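# Seat the blender jar on its base and start it

## Task

Put the blender jar onto its motor base so that the jar's square foot sits fully down over the square pad on top of the base, then press the round START key on the base's sloped front once so that the green lamp next to it lights. The key responds only while the jar is seated; pressing it again or lifting the jar turns the blender back off. It is done only if, at the end, the jar is seated without the robot holding it there, the lamp is on and the base stands upright on the table. Afterwards the hands must release everything and move away.

## Robot and tools

Robot: two arms, left_arm and right_arm, facing each other across a table. Each carries an identical five-finger right hand, so axes and finger numbers mean the same on both; the hands are not mirrored.

World frame: origin on the table top halfway between the two arm bases, z = 0 at the table surface, +z up, left_arm's base on the +y side. 'Left' and 'right' are arm names, not image sides. Printed positions are in metres, orientations as quaternions wxyz; reported hand positions can be slightly off, more so at long reach.

Hand point: a point fixed to the palm, 0.05 m in front of it, where index pad and thumb tip meet in a pinch. Its +z runs along the straight fingers (fingertips 0.06-0.07 m beyond it), +y points out of the palm, +x runs across the palm toward the little finger. A bracket on the wrist's little-finger side sticks out 0.03 m beyond the point along +y and 0.11 m across the palm; it can collide.

The row (28 numbers, each in [-1, 1], always all of them): left_arm dx, dy, dz, rx, ry, rz, then left_gripper little, ring, middle, index, thumb_bend, thumb_turn, force_limit, speed; then the same 14 for right_arm/right_gripper. dx-rz are an offset, not a pose: a displacement of the hand point in its own axes, counted from its pose in the most recent result that shows it (before any such result in the scene, and for second and later calls in one reply, from where it stands when the action begins). 1.0 equals 0.6 m or 180 degrees; rx, ry, rz form one rotation vector. All-zero offsets drive the arm back to that reference pose; they do not mean stay. Finger numbers are absolute targets: +1 open/straight, -1 fully curled; thumb_bend +1 straight, -1 bent; thumb_turn +1 beside the palm, -1 across in front of it. A pinch is roughly index -0.22, thumb_bend -0.75, thumb_turn -0.57. force_limit maps -1..+1 to about 0..10 N at the fingertip (0..15 N for thumb motors) and only stops closing; speed maps -1..+1 to near zero..full (full travel 0.6 s). To keep a hand unchanged, resend its last eight numbers; before any were sent, use hand_measured plus hand_force_limit and hand_speed. For a gentle grip close at speed -0.9 or lower. A wrap grip with thumb turned in holds objects 0.035-0.08 m across; turn the thumb before reaching the object.

execute_actions {actions, pictures}: actions is a list of at most one item. [] just reports the state (with pictures). {"rows": [...], "steps": n} runs 1-15 rows, one per control step of 1/30 s, n at most 15 (default 15, minimum 8); the last row repeats to fill. {"steps": n} without rows waits up to 300 steps counted from the previous result. The last 8 steps of an action run after its result is returned, while you compose the next reply. Every commanded pose is clipped per step to within 100 mm and 16 degrees of the measured pose, so large offsets need several calls; check the result before commanding the remainder.

move {target, speed, stop_force}: target is one 28-number row as above (offsets from the same reference). Each hand point travels a straight line to its target, both arms finishing together, 0.5-10 s. speed is m/s, 0.002-0.5, default 0.25 (turning up to twice that in rad/s). stop_force, in N, 9-40, one value for both arms: an arm's path ends when its wrist sensor feels that much extra push against the motion; the arm then backs to where it was two steps earlier. Use it, very slowly, to approach contacts such as the key or the pad; don't rely on it while the hand also rotates, and omit it when moving away from something the hand presses. The result line 'move:' says how each arm ended: done, off_target, moving, held, fault or contact, plus limits (paced = pose was clipped, held = some steps blocked), and each hand point's distance from its target.

wait {seconds}: 0-10 s with nothing new sent. zoom_image {camera, region [x0,y0,x1,y1] in pixels, at most 504x504} enlarges part of the latest image from cam_high, cam_low (896x504), cam_left_wrist or cam_right_wrist (504x504). show_instructions shows the reference pages. finished_scene {scene} ends the current scene irreversibly and grades it; pass the current scene's number.

Results: a state line per arm with hand point pose and velocities; 'Hand target' (only when nothing is pending) is where the controller currently drives; 'pose unreachable' and HELD mark steps not sent as commanded. hand_measured, hand_stopped_by (moving, target, force, stalled, fault) and hand_load_n list six values in motor order; a grip is lost when loads fall near 0. Wrist force/torque are in the hand point's axes, noisy (offsets up to ~4 N) and saturate near 50 N. Camera calibration lines give intrinsics and world-to-camera transforms.

Avoid: arms touching each other hard; pressing a stiff arm past a firm contact, which causes a fault stop (10 s halt) when joint torque hits its limit or any outside force reaches 150 N; fast impacts; dropping or knocking anything off the table or tipping the base; long heavy holding that overheats motors. Stray pushes may occasionally nudge loose objects. Finish by opening the hands and withdrawing.

Each tool is called after "Request:" by a JSON object that holds its "method" and its "body", one argument or row to a line.

## Session

Request:
{"method": "execute_actions", "body": {
  "actions": []
}}

Scene clock: 0.00 s of 6600.00 s.
left_arm: end_effector_position=(+0.3167, +0.4239, +0.4749) hand_measured=(+1.000, +1.000, +1.000, +1.000, +1.000, +1.000) hand_load_n=(+0.0, +0.0, +0.0, +0.0, +0.0, +0.0) hand_stopped_by=(target, target, target, target, target, target) hand_force_limit=0.00 hand_speed=-0.80 end_effector_quat_wxyz=(+0.016, +0.354, +0.935, -0.002) end_effector_velocity=(+0.000, -0.001, +0.001) end_effector_angular_velocity=(-0.003, -0.002, -0.002) | right_arm: end_effector_position=(+0.0809, -0.2766, +0.4727) hand_measured=(+1.000, +1.000, +1.000, +1.000, +1.000, +1.000) hand_load_n=(+0.0, +0.0, +0.0, +0.0, +0.0, +0.0) hand_stopped_by=(target, target, target, target, target, target) hand_force_limit=0.00 hand_speed=-0.80 end_effector_quat_wxyz=(-0.000, -0.412, +0.911, -0.004) end_effector_velocity=(-0.000, +0.000, +0.001) end_effector_angular_velocity=(+0.002, -0.002, +0.003)
Joint positions: left_arm=[ 0.576 -1.75   1.37   1.924  1.553 -1.906] | right_arm=[-1.185 -1.718  1.351  1.939  1.58  -1.9  ]
Joint velocities: left_arm=[-0.002 -0.    -0.002 -0.001 -0.     0.   ] | right_arm=[ 0.    -0.001 -0.002  0.    -0.    -0.002]
Joint torques (N m, as the arm reports them, + toward a larger angle): no reading
Wrist force (N, on the end effector, along its own x y z axes, offset not removed): no reading
Wrist torque (N m, same axes, about the end effector's origin, offset not removed): no reading
Hand target (left_arm): +0.317, +0.424, +0.475; +0.016, +0.354, +0.935, -0.002
Hand target (right_arm): +0.081, -0.277, +0.473; -0.000, -0.412, +0.911, -0.004
camera_calibration (this result's frames):
cam_left_wrist: T_world_to_cam=[[0.752351, 0.657271, 0.0443054, -0.538575], [0.512064, -0.625799, 0.588359, -0.184431], [0.414438, -0.419965, -0.807385, 0.55538], [0, 0, 0, 1]] pos_world=[0.269467, 0.471813, 0.580779]
cam_right_wrist: T_world_to_cam=[[-0.671228, 0.740596, 0.0311511, 0.240451], [0.625628, 0.543488, 0.559652, -0.170308], [0.397546, 0.395143, -0.828142, 0.59843], [0, 0, 0, 1]] pos_world=[0.0300434, -0.321982, 0.583408]

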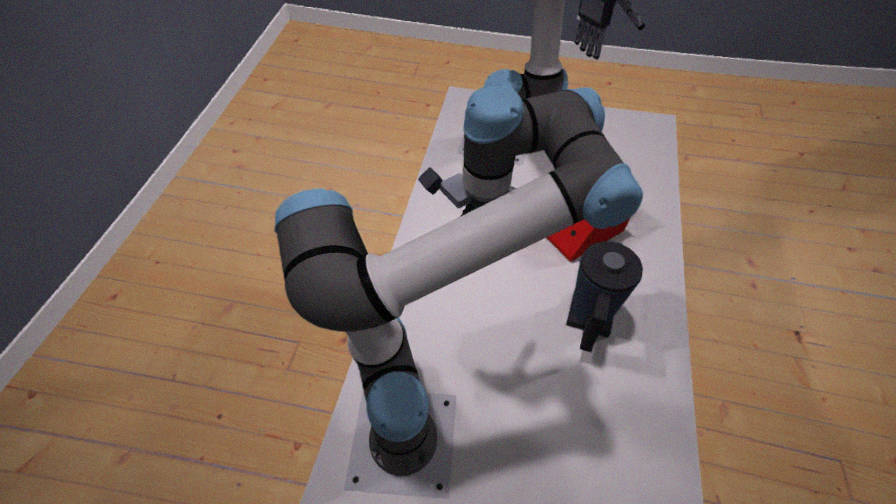

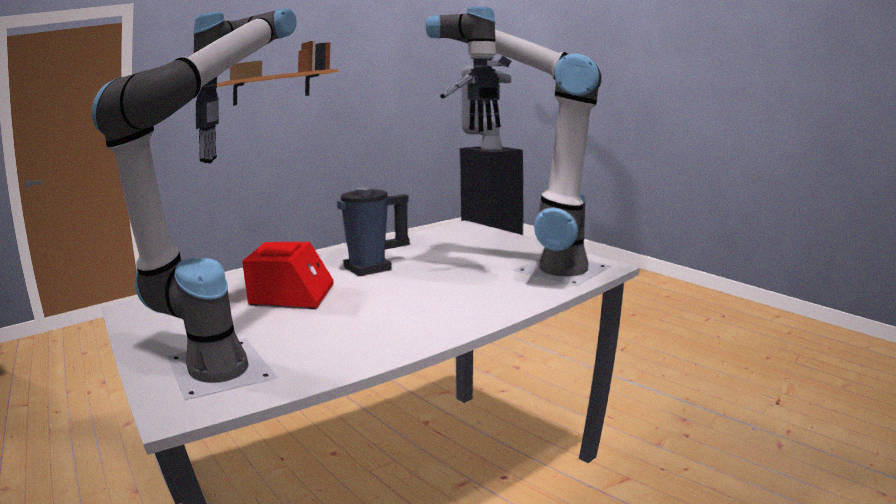

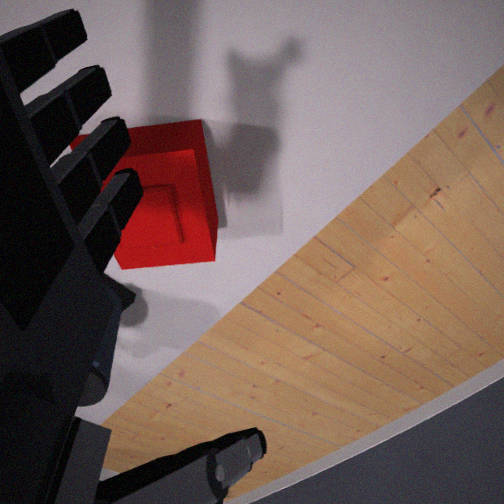

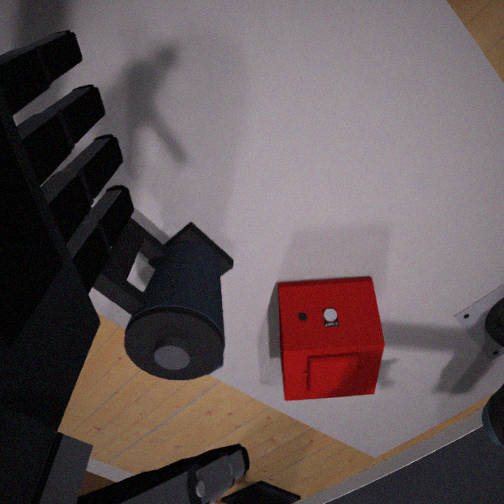

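Request:
{"method": "move", "body": {
  "target": [0,0,0,0,0,0,1,1,1,1,1,1,0,-0.8, -0.395,-0.583,0.2,0.0815,-0.495,0.0815,0,0,0,0,1,-1,0,0.5],
  "speed": 0.4
}}

Request:
{"method": "move", "body": {
  "target": [0,0,0,0,0,0,1,1,1,1,1,1,0,-0.8, 0.33,0.143,0,-0.278,0,0,0,0,0,0,1,-1,0,0.5],
  "speed": 0.25
}}

Scene clock: 5.43 s of 6600.00 s.
left_arm: end_effector_position=(+0.3167, +0.4239, +0.4749) hand_measured=(+1.000, +1.000, +1.000, +1.000, +1.000, +1.000) hand_load_n=(+0.0, +0.0, +0.0, +0.0, +0.0, +0.0) hand_stopped_by=(target, target, target, target, target, target) hand_force_limit=0.00 hand_speed=-0.80 end_effector_quat_wxyz=(+0.016, +0.354, +0.935, -0.002) end_effector_velocity=(-0.000, +0.001, -0.000) end_effector_angular_velocity=(+0.001, +0.001, +0.001) | right_arm: end_effector_position=(+0.5004, -0.3309, +0.3545) hand_measured=(+0.000, +0.000, +0.000, +0.000, +1.000, -1.000) hand_load_n=(+0.0, +0.0, +0.0, +0.0, +0.0, +0.0) hand_stopped_by=(target, target, target, target, target, target) hand_force_limit=0.00 hand_speed=0.50 end_effector_quat_wxyz=(+0.683, -0.185, +0.684, +0.180) end_effector_velocity=(+0.002, +0.000, -0.002) end_effector_angular_velocity=(+0.008, -0.008, -0.006)
Joint positions: left_arm=[ 0.576 -1.75   1.37   1.924  1.553 -1.906] | right_arm=[-1.985 -1.722  2.138 -0.411  0.769 -1.58 ]
Joint velocities: left_arm=[ 0.001 -0.001  0.002  0.001  0.    -0.   ] | right_arm=[ 0.006  0.004  0.009 -0.029  0.012  0.014]
Joint torques (N m, as the arm reports them, + toward a larger angle): left_arm=[ -2.64  -7.03 -17.31   2.28  -0.06   0.24] | right_arm=[14.17 -4.65 -9.65 -3.09  1.47  2.08]
Wrist force (N, on the end effector, along its own x y z axes, offset not removed): left_arm=[2.8 2.5 0.2] | right_arm=[2.8 -0.2 0.0]
Wrist torque (N m, same axes, about the end effector's origin, offset not removed): left_arm=[0.32 -0.44 0.22] | right_arm=[0.11 -0.60 0.24]
Hand target (left_arm): +0.317, +0.424, +0.475; +0.016, +0.354, +0.935, -0.002
Hand target (right_arm): +0.501, -0.331, +0.354; +0.683, -0.184, +0.683, +0.180
Off the commanded pose (left_arm): 0.000 m, 0 deg.
Off the commanded pose (right_arm): 0.000 m, 0 deg.
Kept back: nothing.
move: done
camera_calibration (this result's frames):
cam_left_wrist: T_world_to_cam=[[0.752351, 0.657271, 0.0443053, -0.538575], [0.512064, -0.625799, 0.588359, -0.184431], [0.414438, -0.419965, -0.807385, 0.55538], [0, 0, 0, 1]] pos_world=[0.269467, 0.471813, 0.580779]
cam_right_wrist: T_world_to_cam=[[-0.528982, 0.84198, 0.106053, 0.501701], [-0.430832, -0.374114, 0.821233, -0.204791], [0.731137, 0.388726, 0.560651, -0.306185], [0, 0, 0, 1]] pos_world=[0.401023, -0.380015, 0.286637]

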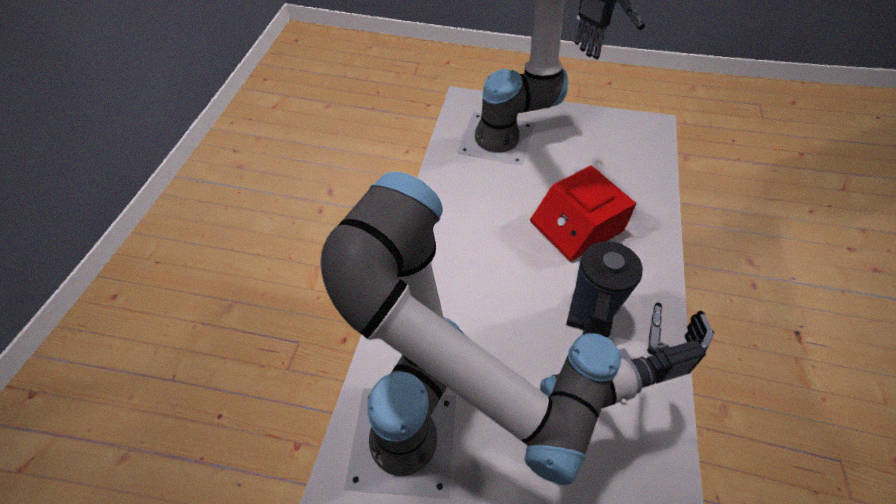

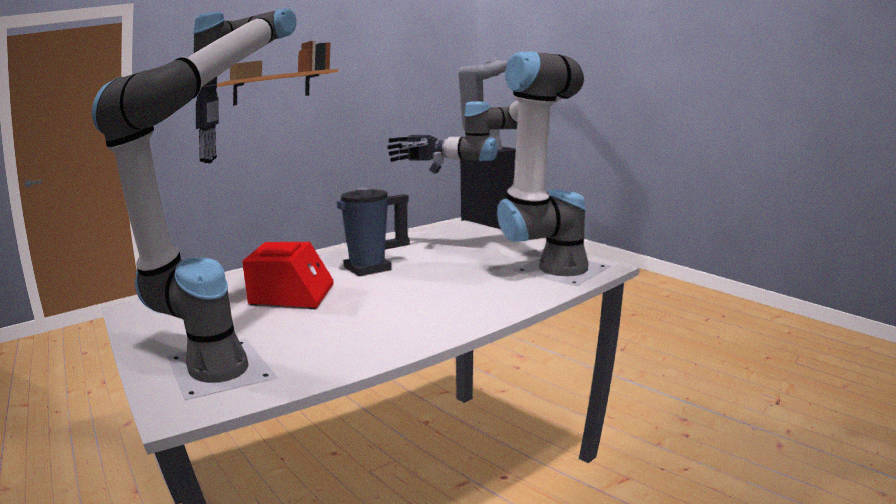

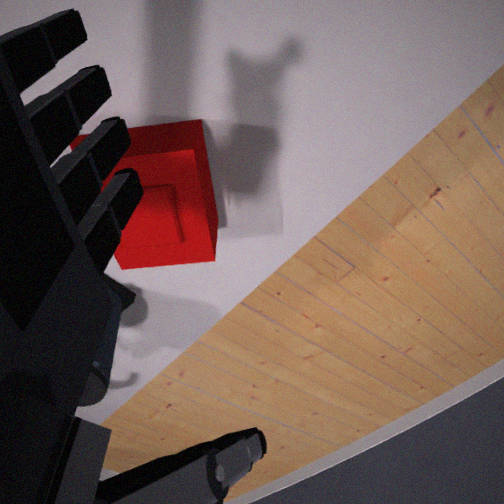

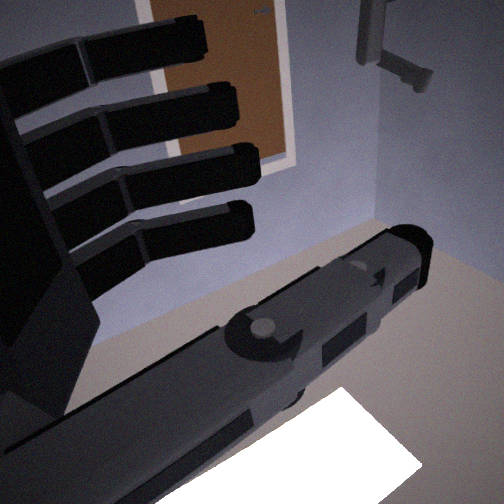

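Scene clock: 7.73 s of 6600.00 s.
left_arm: end_effector_position=(+0.3167, +0.4239, +0.4749) hand_measured=(+1.000, +1.000, +1.000, +1.000, +1.000, +1.000) hand_load_n=(+0.0, +0.0, +0.0, +0.0, +0.0, +0.0) hand_stopped_by=(target, target, target, target, target, target) hand_force_limit=0.00 hand_speed=-0.80 end_effector_quat_wxyz=(+0.016, +0.354, +0.935, -0.002) end_effector_velocity=(+0.000, -0.000, -0.000) end_effector_angular_velocity=(+0.001, +0.001, +0.000) | right_arm: end_effector_position=(+0.4580, -0.2577, +0.1561) hand_measured=(+0.000, +0.000, +0.000, +0.000, +1.000, -1.000) hand_load_n=(+0.0, +0.0, +0.0, +0.0, +0.0, +0.0) hand_stopped_by=(target, target, target, target, target, target) hand_force_limit=0.00 hand_speed=0.50 end_effector_quat_wxyz=(+0.543, -0.454, +0.542, +0.453) end_effector_velocity=(-0.000, +0.001, -0.003) end_effector_angular_velocity=(+0.000, +0.005, +0.012)
Joint positions: left_arm=[ 0.576 -1.75   1.37   1.924  1.553 -1.906] | right_arm=[-1.902 -1.033  1.914 -0.831 -0.02  -1.623]
Joint velocities: left_arm=[ 0.     0.001 -0.     0.     0.    -0.   ] | right_arm=[ 0.003  0.001  0.011 -0.075 -0.009  0.069]
Joint torques (N m, as the arm reports them, + toward a larger angle): left_arm=[ -2.59  -6.16 -17.05   2.21  -0.09   0.12] | right_arm=[ 13.83 -40.32  -1.47  -1.69  -1.78   2.5 ]
Wrist force (N, on the end effector, along its own x y z axes, offset not removed): left_arm=[3.7 0.7 1.9] | right_arm=[3.0 -2.4 -0.3]
Wrist torque (N m, same axes, about the end effector's origin, offset not removed): left_arm=[-0.06 -0.53 0.31] | right_arm=[-0.23 -0.53 0.09]
Hand target (left_arm): +0.317, +0.424, +0.475; +0.016, +0.354, +0.935, -0.002
Hand target (right_arm): +0.458, -0.258, +0.156; +0.543, -0.454, +0.541, +0.454
Off the commanded pose (left_arm): 0.000 m, 0 deg.
Off the commanded pose (right_arm): 0.000 m, 0 deg.
Kept back: nothing.
move: done
camera_calibration (this result's frames):
cam_left_wrist: T_world_to_cam=[[0.752351, 0.657271, 0.0443052, -0.538575], [0.512064, -0.625799, 0.588359, -0.184431], [0.414437, -0.419965, -0.807385, 0.55538], [0, 0, 0, 1]] pos_world=[0.269467, 0.471813, 0.580779]
cam_right_wrist: T_world_to_cam=[[-0.98454, 0.136358, 0.109945, 0.464909], [0.0118878, -0.574214, 0.818619, -0.286709], [0.174757, 0.80727, 0.563716, 0.169767], [0, 0, 0, 1]] pos_world=[0.431461, -0.365074, 0.0878902]

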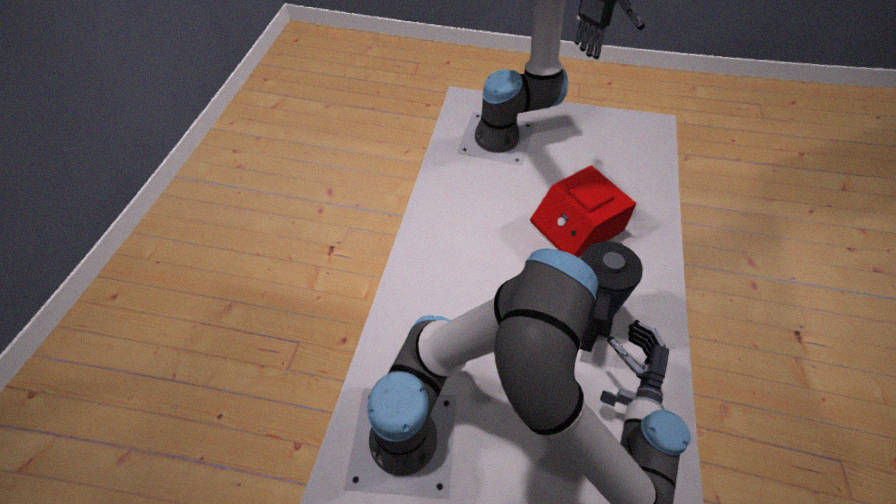

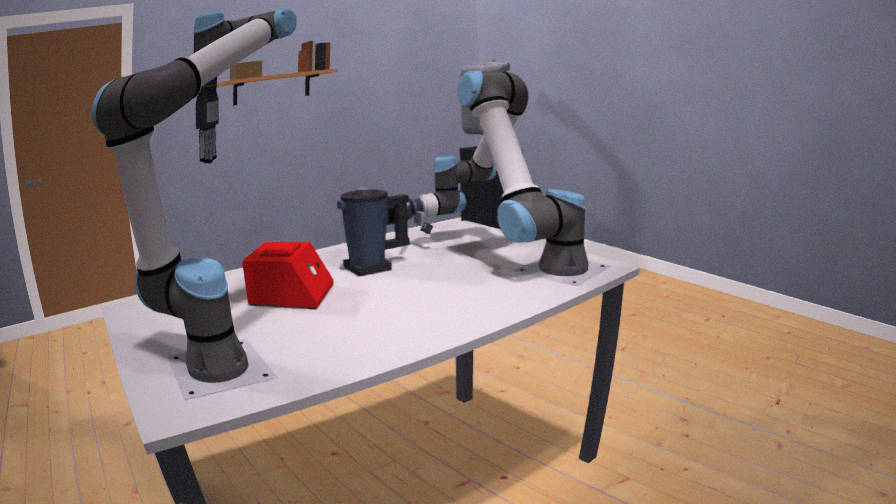

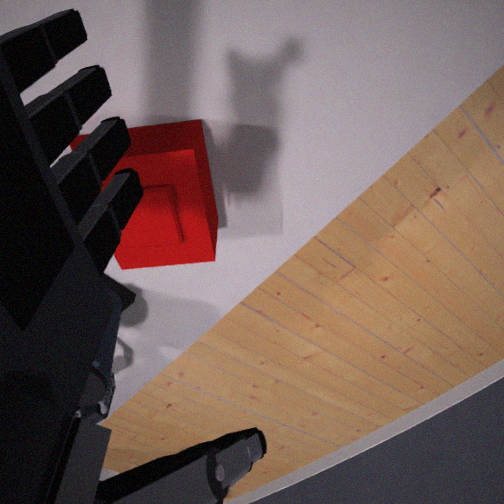

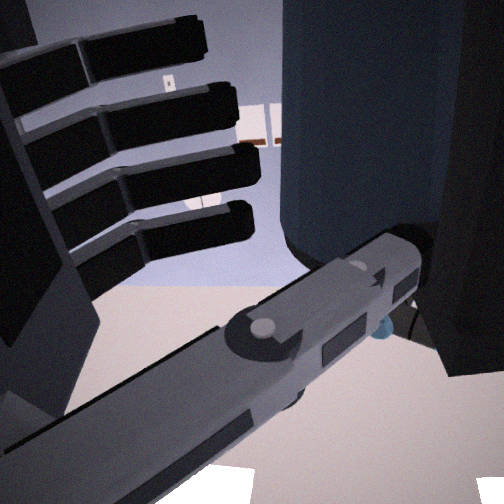

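Request:
{"method": "move", "body": {
  "target": [0,0,0,0,0,0,1,1,1,1,1,1,0,-0.8, 0.003,0.115,-0.005,0,0,0,0,0,0,0,1,-1,0,0.5],
  "speed": 0.06
}}

Request:
{"method": "zoom_image", "body": {
  "camera": "cam_low",
  "region": [320, 170, 480, 290]
}}

Scene clock: 9.73 s of 6600.00 s.
left_arm: end_effector_position=(+0.3167, +0.4239, +0.4749) hand_measured=(+1.000, +1.000, +1.000, +1.000, +1.000, +1.000) hand_load_n=(+0.0, +0.0, +0.0, +0.0, +0.0, +0.0) hand_stopped_by=(target, target, target, target, target, target) hand_force_limit=0.00 hand_speed=-0.80 end_effector_quat_wxyz=(+0.016, +0.354, +0.935, -0.002) end_effector_velocity=(+0.000, -0.001, -0.000) end_effector_angular_velocity=(-0.001, +0.000, -0.000) | right_arm: end_effector_position=(+0.3898, -0.2486, +0.1541) hand_measured=(+0.000, +0.000, +0.000, +0.000, +1.000, -1.000) hand_load_n=(+0.0, +0.0, +0.0, +0.0, +0.0, +0.0) hand_stopped_by=(target, target, target, target, target, target) hand_force_limit=0.00 hand_speed=0.50 end_effector_quat_wxyz=(+0.544, -0.454, +0.541, +0.454) end_effector_velocity=(-0.002, +0.000, +0.000) end_effector_angular_velocity=(-0.001, -0.001, +0.000)
Joint positions: left_arm=[ 0.576 -1.75   1.37   1.924  1.553 -1.906] | right_arm=[-1.913 -1.128  2.104 -0.876 -0.031 -1.672]
Joint velocities: left_arm=[ 0.     0.001  0.    -0.002  0.001  0.   ] | right_arm=[-0.001 -0.013  0.018 -0.048 -0.001  0.042]
Joint torques (N m, as the arm reports them, + toward a larger angle): left_arm=[ -2.83  -6.62 -17.4    2.32  -0.21   0.25] | right_arm=[-14.76 -40.35  -0.44  -1.58  -1.56   2.28]
Wrist force (N, on the end effector, along its own x y z axes, offset not removed): left_arm=[3.2 2.5 0.6] | right_arm=[2.8 -0.2 -1.9]
Wrist torque (N m, same axes, about the end effector's origin, offset not removed): left_arm=[0.32 -0.45 0.24] | right_arm=[0.25 -0.48 0.24]
Hand target (left_arm): +0.317, +0.424, +0.475; +0.016, +0.354, +0.935, -0.002
Hand target (right_arm): +0.390, -0.249, +0.154; +0.544, -0.454, +0.541, +0.454
Off the commanded pose (left_arm): 0.000 m, 0 deg.
Off the commanded pose (right_arm): 0.000 m, 0 deg.
Kept back: nothing.
move: done
camera_calibration (this result's frames):
cam_left_wrist: T_world_to_cam=[[0.752351, 0.657271, 0.0443053, -0.538575], [0.512064, -0.625799, 0.588359, -0.184431], [0.414437, -0.419965, -0.807385, 0.55538], [0, 0, 0, 1]] pos_world=[0.269467, 0.471813, 0.580779]
cam_right_wrist: T_world_to_cam=[[-0.984568, 0.13626, 0.109815, 0.396723], [0.0114755, -0.575884, 0.817451, -0.279102], [0.174627, 0.806096, 0.565434, 0.174948], [0, 0, 0, 1]] pos_world=[0.363253, -0.355813, 0.0856643]

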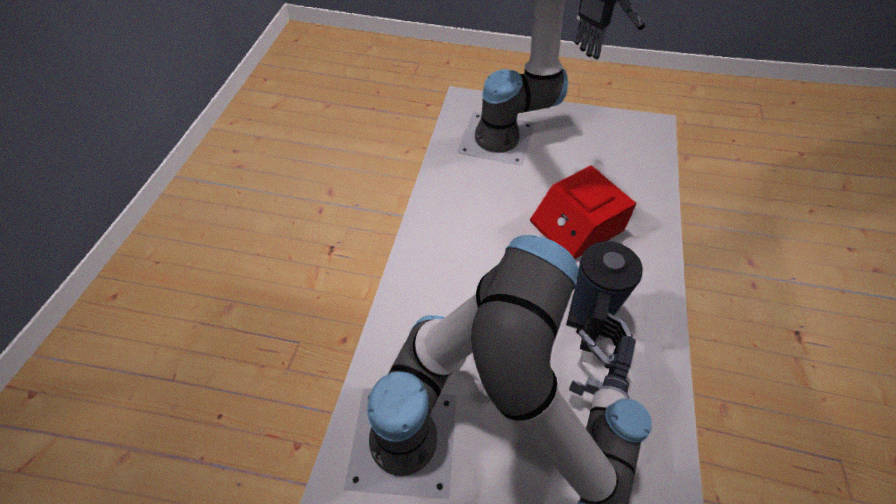

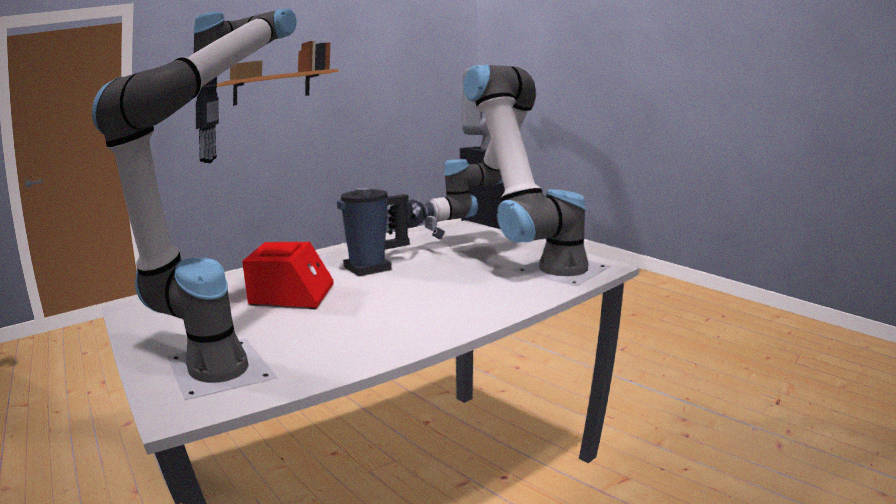

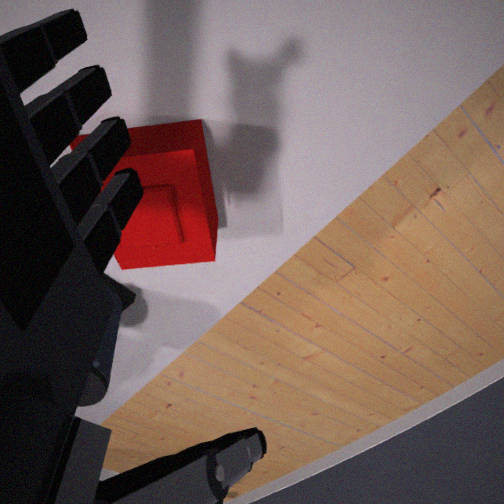

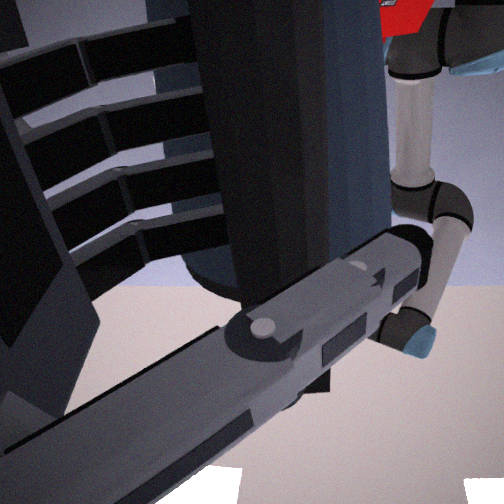

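Region (320, 170, 480, 290) of cam_low's 896x504 image, scaled by 3.150, with more detail than that image has; it fills the top 378 rows of this view, and the rest is white.

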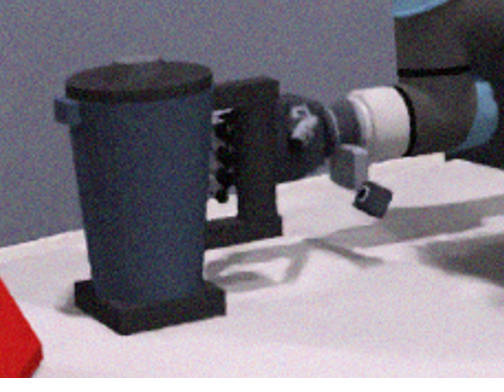

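Request:
{"method": "move", "body": {
  "target": [0,0,0,0,0,0,1,1,1,1,1,1,0,-0.8, 0,0.052,0,0,0,0,0,0,0,0,1,-1,0,0.5],
  "speed": 0.04
}}

Request:
{"method": "move", "body": {
  "target": [0,0,0,0,0,0,1,1,1,1,1,1,0,-0.8, 0,0,0.03,0,0,0,-1,-1,-1,-1,1,-1,1,-0.6],
  "speed": 0.015
}}

Request:
{"method": "move", "body": {
  "target": [0,0,0,0,0,0,1,1,1,1,1,1,0,-0.8, 0,0,0,0,0,0,-1,-1,-1,-1,-1,-1,1,-0.3]
}}

Scene clock: 11.43 s of 6600.00 s.
left_arm: end_effector_position=(+0.3167, +0.4239, +0.4749) hand_measured=(+1.000, +1.000, +1.000, +1.000, +1.000, +1.000) hand_load_n=(+0.0, +0.0, +0.0, +0.0, +0.0, +0.0) hand_stopped_by=(target, target, target, target, target, target) hand_force_limit=0.00 hand_speed=-0.80 end_effector_quat_wxyz=(+0.016, +0.354, +0.935, -0.002) end_effector_velocity=(+0.000, -0.000, +0.001) end_effector_angular_velocity=(-0.004, -0.002, +0.000) | right_arm: end_effector_position=(+0.3593, -0.2431, +0.1540) hand_measured=(+0.000, +0.000, +0.000, +0.000, +1.000, -1.000) hand_load_n=(+0.0, +0.0, +0.0, +0.5, +0.0, +0.0) hand_stopped_by=(target, target, target, target, target, target) hand_force_limit=0.00 hand_speed=0.50 end_effector_quat_wxyz=(+0.544, -0.453, +0.541, +0.454) end_effector_velocity=(-0.002, +0.001, +0.000) end_effector_angular_velocity=(-0.000, +0.002, +0.001)
Joint positions: left_arm=[ 0.576 -1.75   1.37   1.924  1.553 -1.906] | right_arm=[-1.916 -1.173  2.186 -0.898 -0.034 -1.688]
Joint velocities: left_arm=[ 0.    -0.001 -0.003 -0.     0.     0.   ] | right_arm=[ 0.    -0.007  0.011 -0.022 -0.     0.02 ]
Joint torques (N m, as the arm reports them, + toward a larger angle): left_arm=[ -2.91  -6.63 -17.98   2.35  -0.24   0.06] | right_arm=[-16.   -39.36  -2.5   -1.55  -1.89   2.07]
Wrist force (N, on the end effector, along its own x y z axes, offset not removed): left_arm=[3.0 1.0 1.7] | right_arm=[2.4 -3.8 1.0]
Wrist torque (N m, same axes, about the end effector's origin, offset not removed): left_arm=[0.06 -0.44 0.17] | right_arm=[-0.34 -0.41 0.06]
Hand target (left_arm): +0.317, +0.424, +0.475; +0.016, +0.354, +0.935, -0.002
Hand target (right_arm): +0.359, -0.243, +0.154; +0.544, -0.453, +0.541, +0.454
Off the commanded pose (left_arm): 0.000 m, 0 deg.
Off the commanded pose (right_arm): 0.000 m, 0 deg.
Kept back: nothing.
move: done
camera_calibration (this result's frames):
cam_left_wrist: T_world_to_cam=[[0.752351, 0.657271, 0.0443052, -0.538575], [0.512064, -0.625799, 0.588359, -0.184431], [0.414437, -0.419965, -0.807385, 0.55538], [0, 0, 0, 1]] pos_world=[0.269467, 0.471813, 0.580779]
cam_right_wrist: T_world_to_cam=[[-0.984585, 0.136223, 0.109706, 0.365966], [0.0112675, -0.576527, 0.817, -0.275552], [0.174543, 0.805642, 0.566105, 0.175758], [0, 0, 0, 1]] pos_world=[0.332752, -0.350314, 0.0854796]

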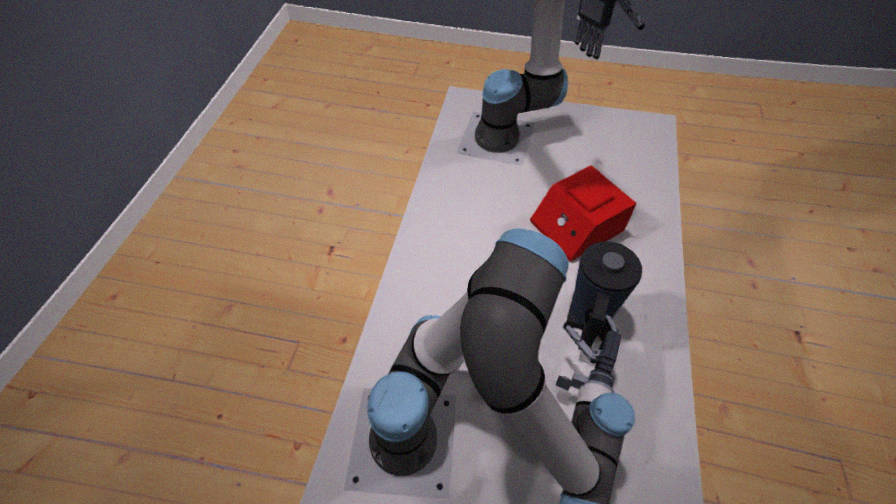

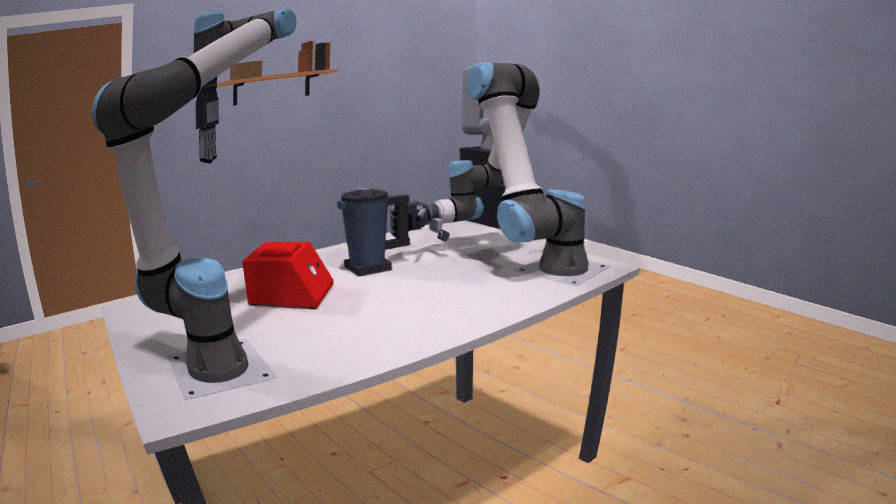

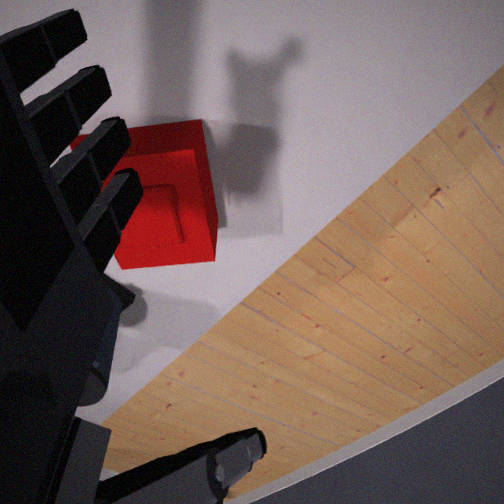

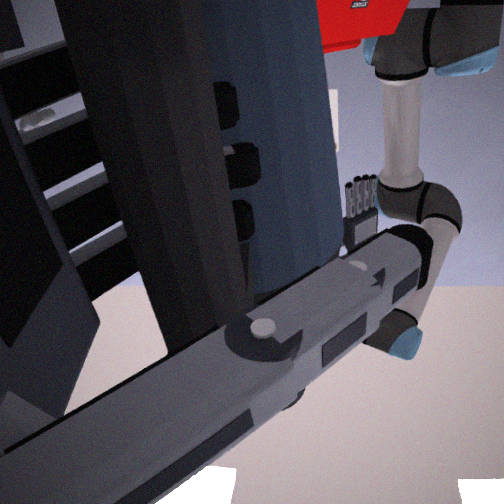

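Scene clock: 13.20 s of 6600.00 s.
left_arm: end_effector_position=(+0.3167, +0.4239, +0.4749) hand_measured=(+1.000, +1.000, +1.000, +1.000, +1.000, +1.000) hand_load_n=(+0.0, +0.0, +0.0, +0.0, +0.0, +0.0) hand_stopped_by=(target, target, target, target, target, target) hand_force_limit=0.00 hand_speed=-0.80 end_effector_quat_wxyz=(+0.016, +0.354, +0.935, -0.002) end_effector_velocity=(-0.000, -0.000, -0.000) end_effector_angular_velocity=(+0.001, +0.001, -0.001) | right_arm: end_effector_position=(+0.3624, -0.2255, +0.1541) hand_measured=(-0.998, -0.988, -0.990, -0.992, +1.000, -1.000) hand_load_n=(+4.5, +10.0, +11.0, +11.0, +0.0, +0.0) hand_stopped_by=(target, force, force, force, target, target) hand_force_limit=1.00 hand_speed=-0.60 end_effector_quat_wxyz=(+0.542, -0.455, +0.542, +0.453) end_effector_velocity=(+0.000, +0.000, +0.000) end_effector_angular_velocity=(+0.001, +0.000, -0.000)
Joint positions: left_arm=[ 0.576 -1.75   1.37   1.924  1.553 -1.906] | right_arm=[-1.867 -1.167  2.17  -0.894  0.015 -1.682]
Joint velocities: left_arm=[-0.     0.001  0.     0.001  0.     0.   ] | right_arm=[ 0.001 -0.007  0.01  -0.039  0.001  0.037]
Joint torques (N m, as the arm reports them, + toward a larger angle): left_arm=[ -2.38  -6.68 -17.08   2.18   0.1    0.13] | right_arm=[ 14.99 -38.25  -0.76  -2.51   1.66   1.24]
Wrist force (N, on the end effector, along its own x y z axes, offset not removed): left_arm=[1.9 1.4 0.8] | right_arm=[0.6 -0.5 -1.8]
Wrist torque (N m, same axes, about the end effector's origin, offset not removed): left_arm=[0.11 -0.23 0.15] | right_arm=[-0.15 -0.84 0.83]
Hand target (left_arm): +0.317, +0.424, +0.475; +0.016, +0.354, +0.935, -0.002
Hand target (right_arm): +0.362, -0.225, +0.154; +0.542, -0.455, +0.542, +0.453
Off the commanded pose (left_arm): 0.000 m, 0 deg.
Off the commanded pose (right_arm): 0.000 m, 0 deg.
Kept back: nothing.
move: done
camera_calibration (this result's frames):
cam_left_wrist: T_world_to_cam=[[0.752351, 0.657271, 0.0443053, -0.538575], [0.512064, -0.625799, 0.588359, -0.184431], [0.414438, -0.419965, -0.807385, 0.55538], [0, 0, 0, 1]] pos_world=[0.269467, 0.471813, 0.580779]
cam_right_wrist: T_world_to_cam=[[-0.984554, 0.1363, 0.109893, 0.366636], [0.0123395, -0.572081, 0.820104, -0.265318], [0.174647, 0.808793, 0.561563, 0.162332], [0, 0, 0, 1]] pos_world=[0.335896, -0.333049, 0.0861385]

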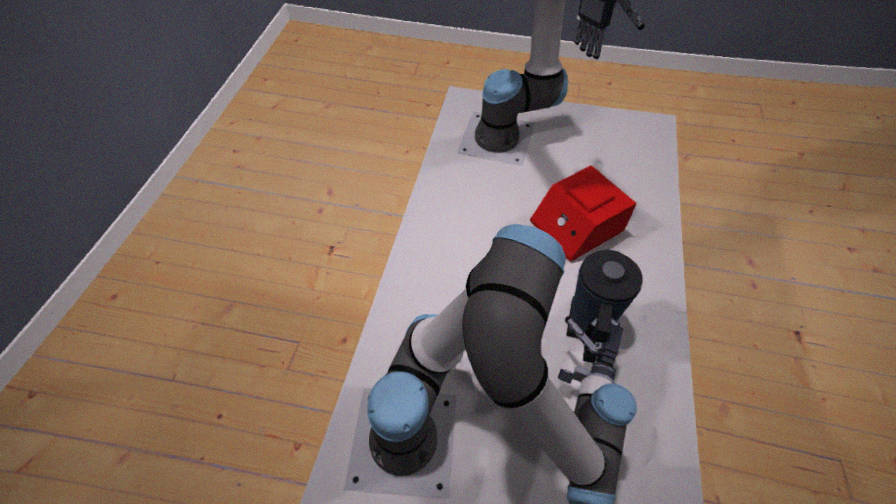

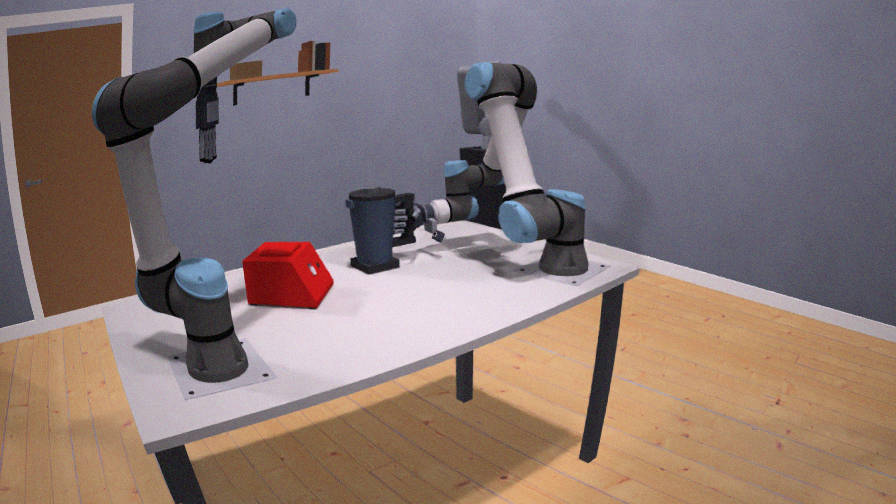

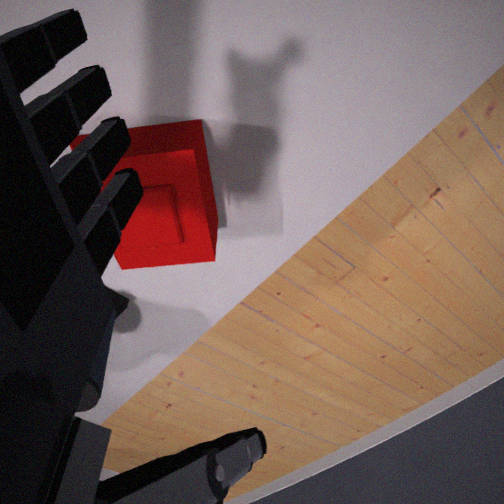

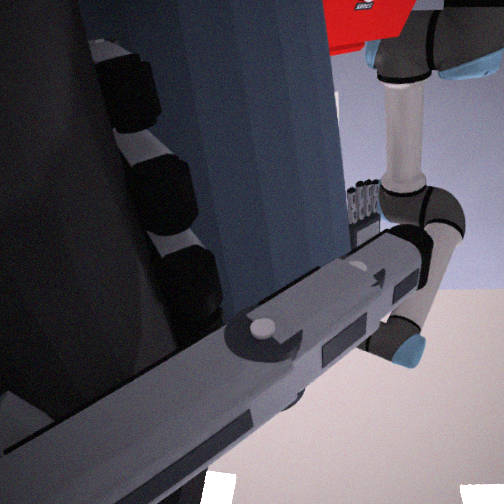

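Scene clock: 14.90 s of 6600.00 s.
left_arm: end_effector_position=(+0.3167, +0.4239, +0.4749) hand_measured=(+1.000, +1.000, +1.000, +1.000, +1.000, +1.000) hand_load_n=(+0.0, +0.0, +0.0, +0.0, +0.0, +0.0) hand_stopped_by=(target, target, target, target, target, target) hand_force_limit=0.00 hand_speed=-0.80 end_effector_quat_wxyz=(+0.016, +0.354, +0.935, -0.002) end_effector_velocity=(+0.000, -0.001, +0.000) end_effector_angular_velocity=(-0.001, -0.000, -0.001) | right_arm: end_effector_position=(+0.3624, -0.2255, +0.1541) hand_measured=(-0.998, -0.988, -0.990, -0.992, -0.002, -1.000) hand_load_n=(+4.0, +9.5, +10.5, +10.5, +15.0, +3.5) hand_stopped_by=(target, force, force, force, force, target) hand_force_limit=1.00 hand_speed=-0.30 end_effector_quat_wxyz=(+0.542, -0.455, +0.542, +0.453) end_effector_velocity=(+0.000, -0.000, +0.000) end_effector_angular_velocity=(+0.000, +0.000, +0.000)
Joint positions: left_arm=[ 0.576 -1.75   1.37   1.924  1.553 -1.906] | right_arm=[-1.867 -1.168  2.17  -0.895  0.015 -1.68 ]
Joint velocities: left_arm=[-0.001  0.    -0.001 -0.001  0.    -0.   ] | right_arm=[-0.     0.    -0.     0.    -0.001  0.   ]
Joint torques (N m, as the arm reports them, + toward a larger angle): left_arm=[ -3.77  -6.98 -18.11   2.27  -0.03   0.33] | right_arm=[  7.37 -22.39 -16.14   1.63  -2.    -2.12]
Wrist force (N, on the end effector, along its own x y z axes, offset not removed): left_arm=[2.5 2.7 2.0] | right_arm=[3.1 -0.1 0.8]
Wrist torque (N m, same axes, about the end effector's origin, offset not removed): left_arm=[0.27 -0.38 0.16] | right_arm=[0.26 -1.20 0.49]
Hand target (left_arm): +0.317, +0.424, +0.475; +0.016, +0.354, +0.935, -0.002
Hand target (right_arm): +0.362, -0.225, +0.154; +0.542, -0.455, +0.542, +0.453
Off the commanded pose (left_arm): 0.000 m, 0 deg.
Off the commanded pose (right_arm): 0.000 m, 0 deg.
Kept back: nothing.
move: done
camera_calibration (this result's frames):
cam_left_wrist: T_world_to_cam=[[0.752351, 0.657271, 0.0443054, -0.538575], [0.512064, -0.625799, 0.588359, -0.184431], [0.414437, -0.419965, -0.807385, 0.55538], [0, 0, 0, 1]] pos_world=[0.269467, 0.471813, 0.580779]
cam_right_wrist: T_world_to_cam=[[-0.984557, 0.136281, 0.109885, 0.366627], [0.0123406, -0.572097, 0.820093, -0.265317], [0.174628, 0.808784, 0.561581, 0.162328], [0, 0, 0, 1]] pos_world=[0.335893, -0.33304, 0.0861374]

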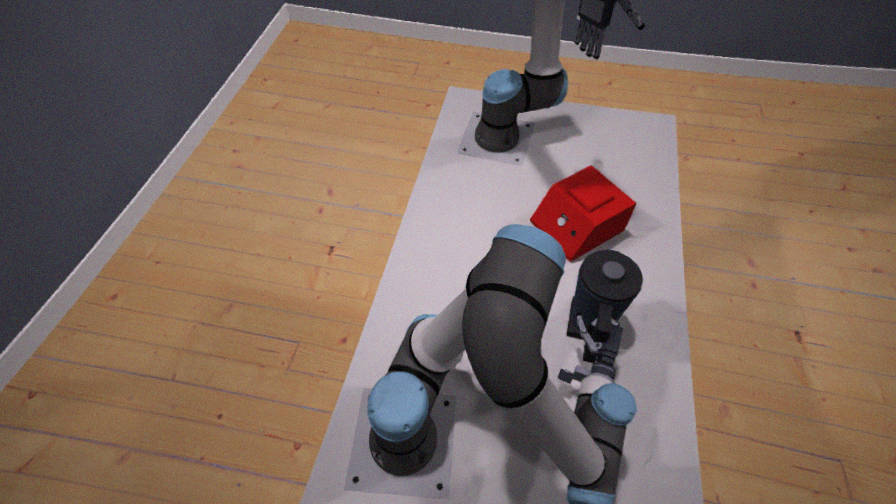

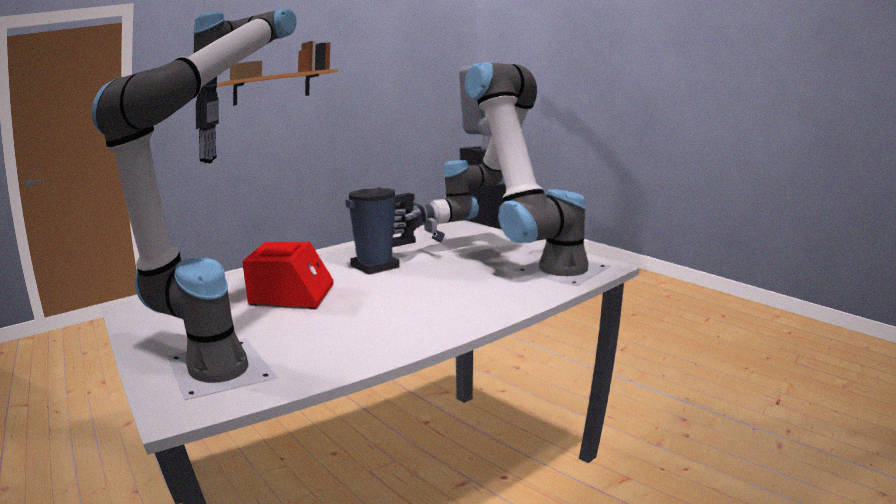

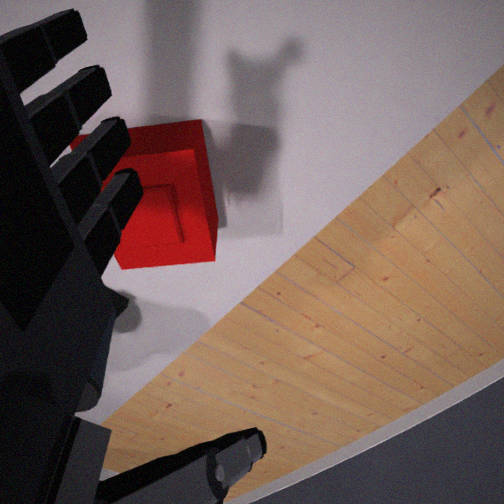

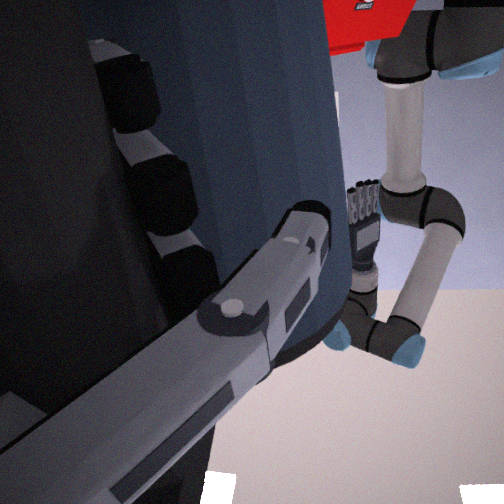

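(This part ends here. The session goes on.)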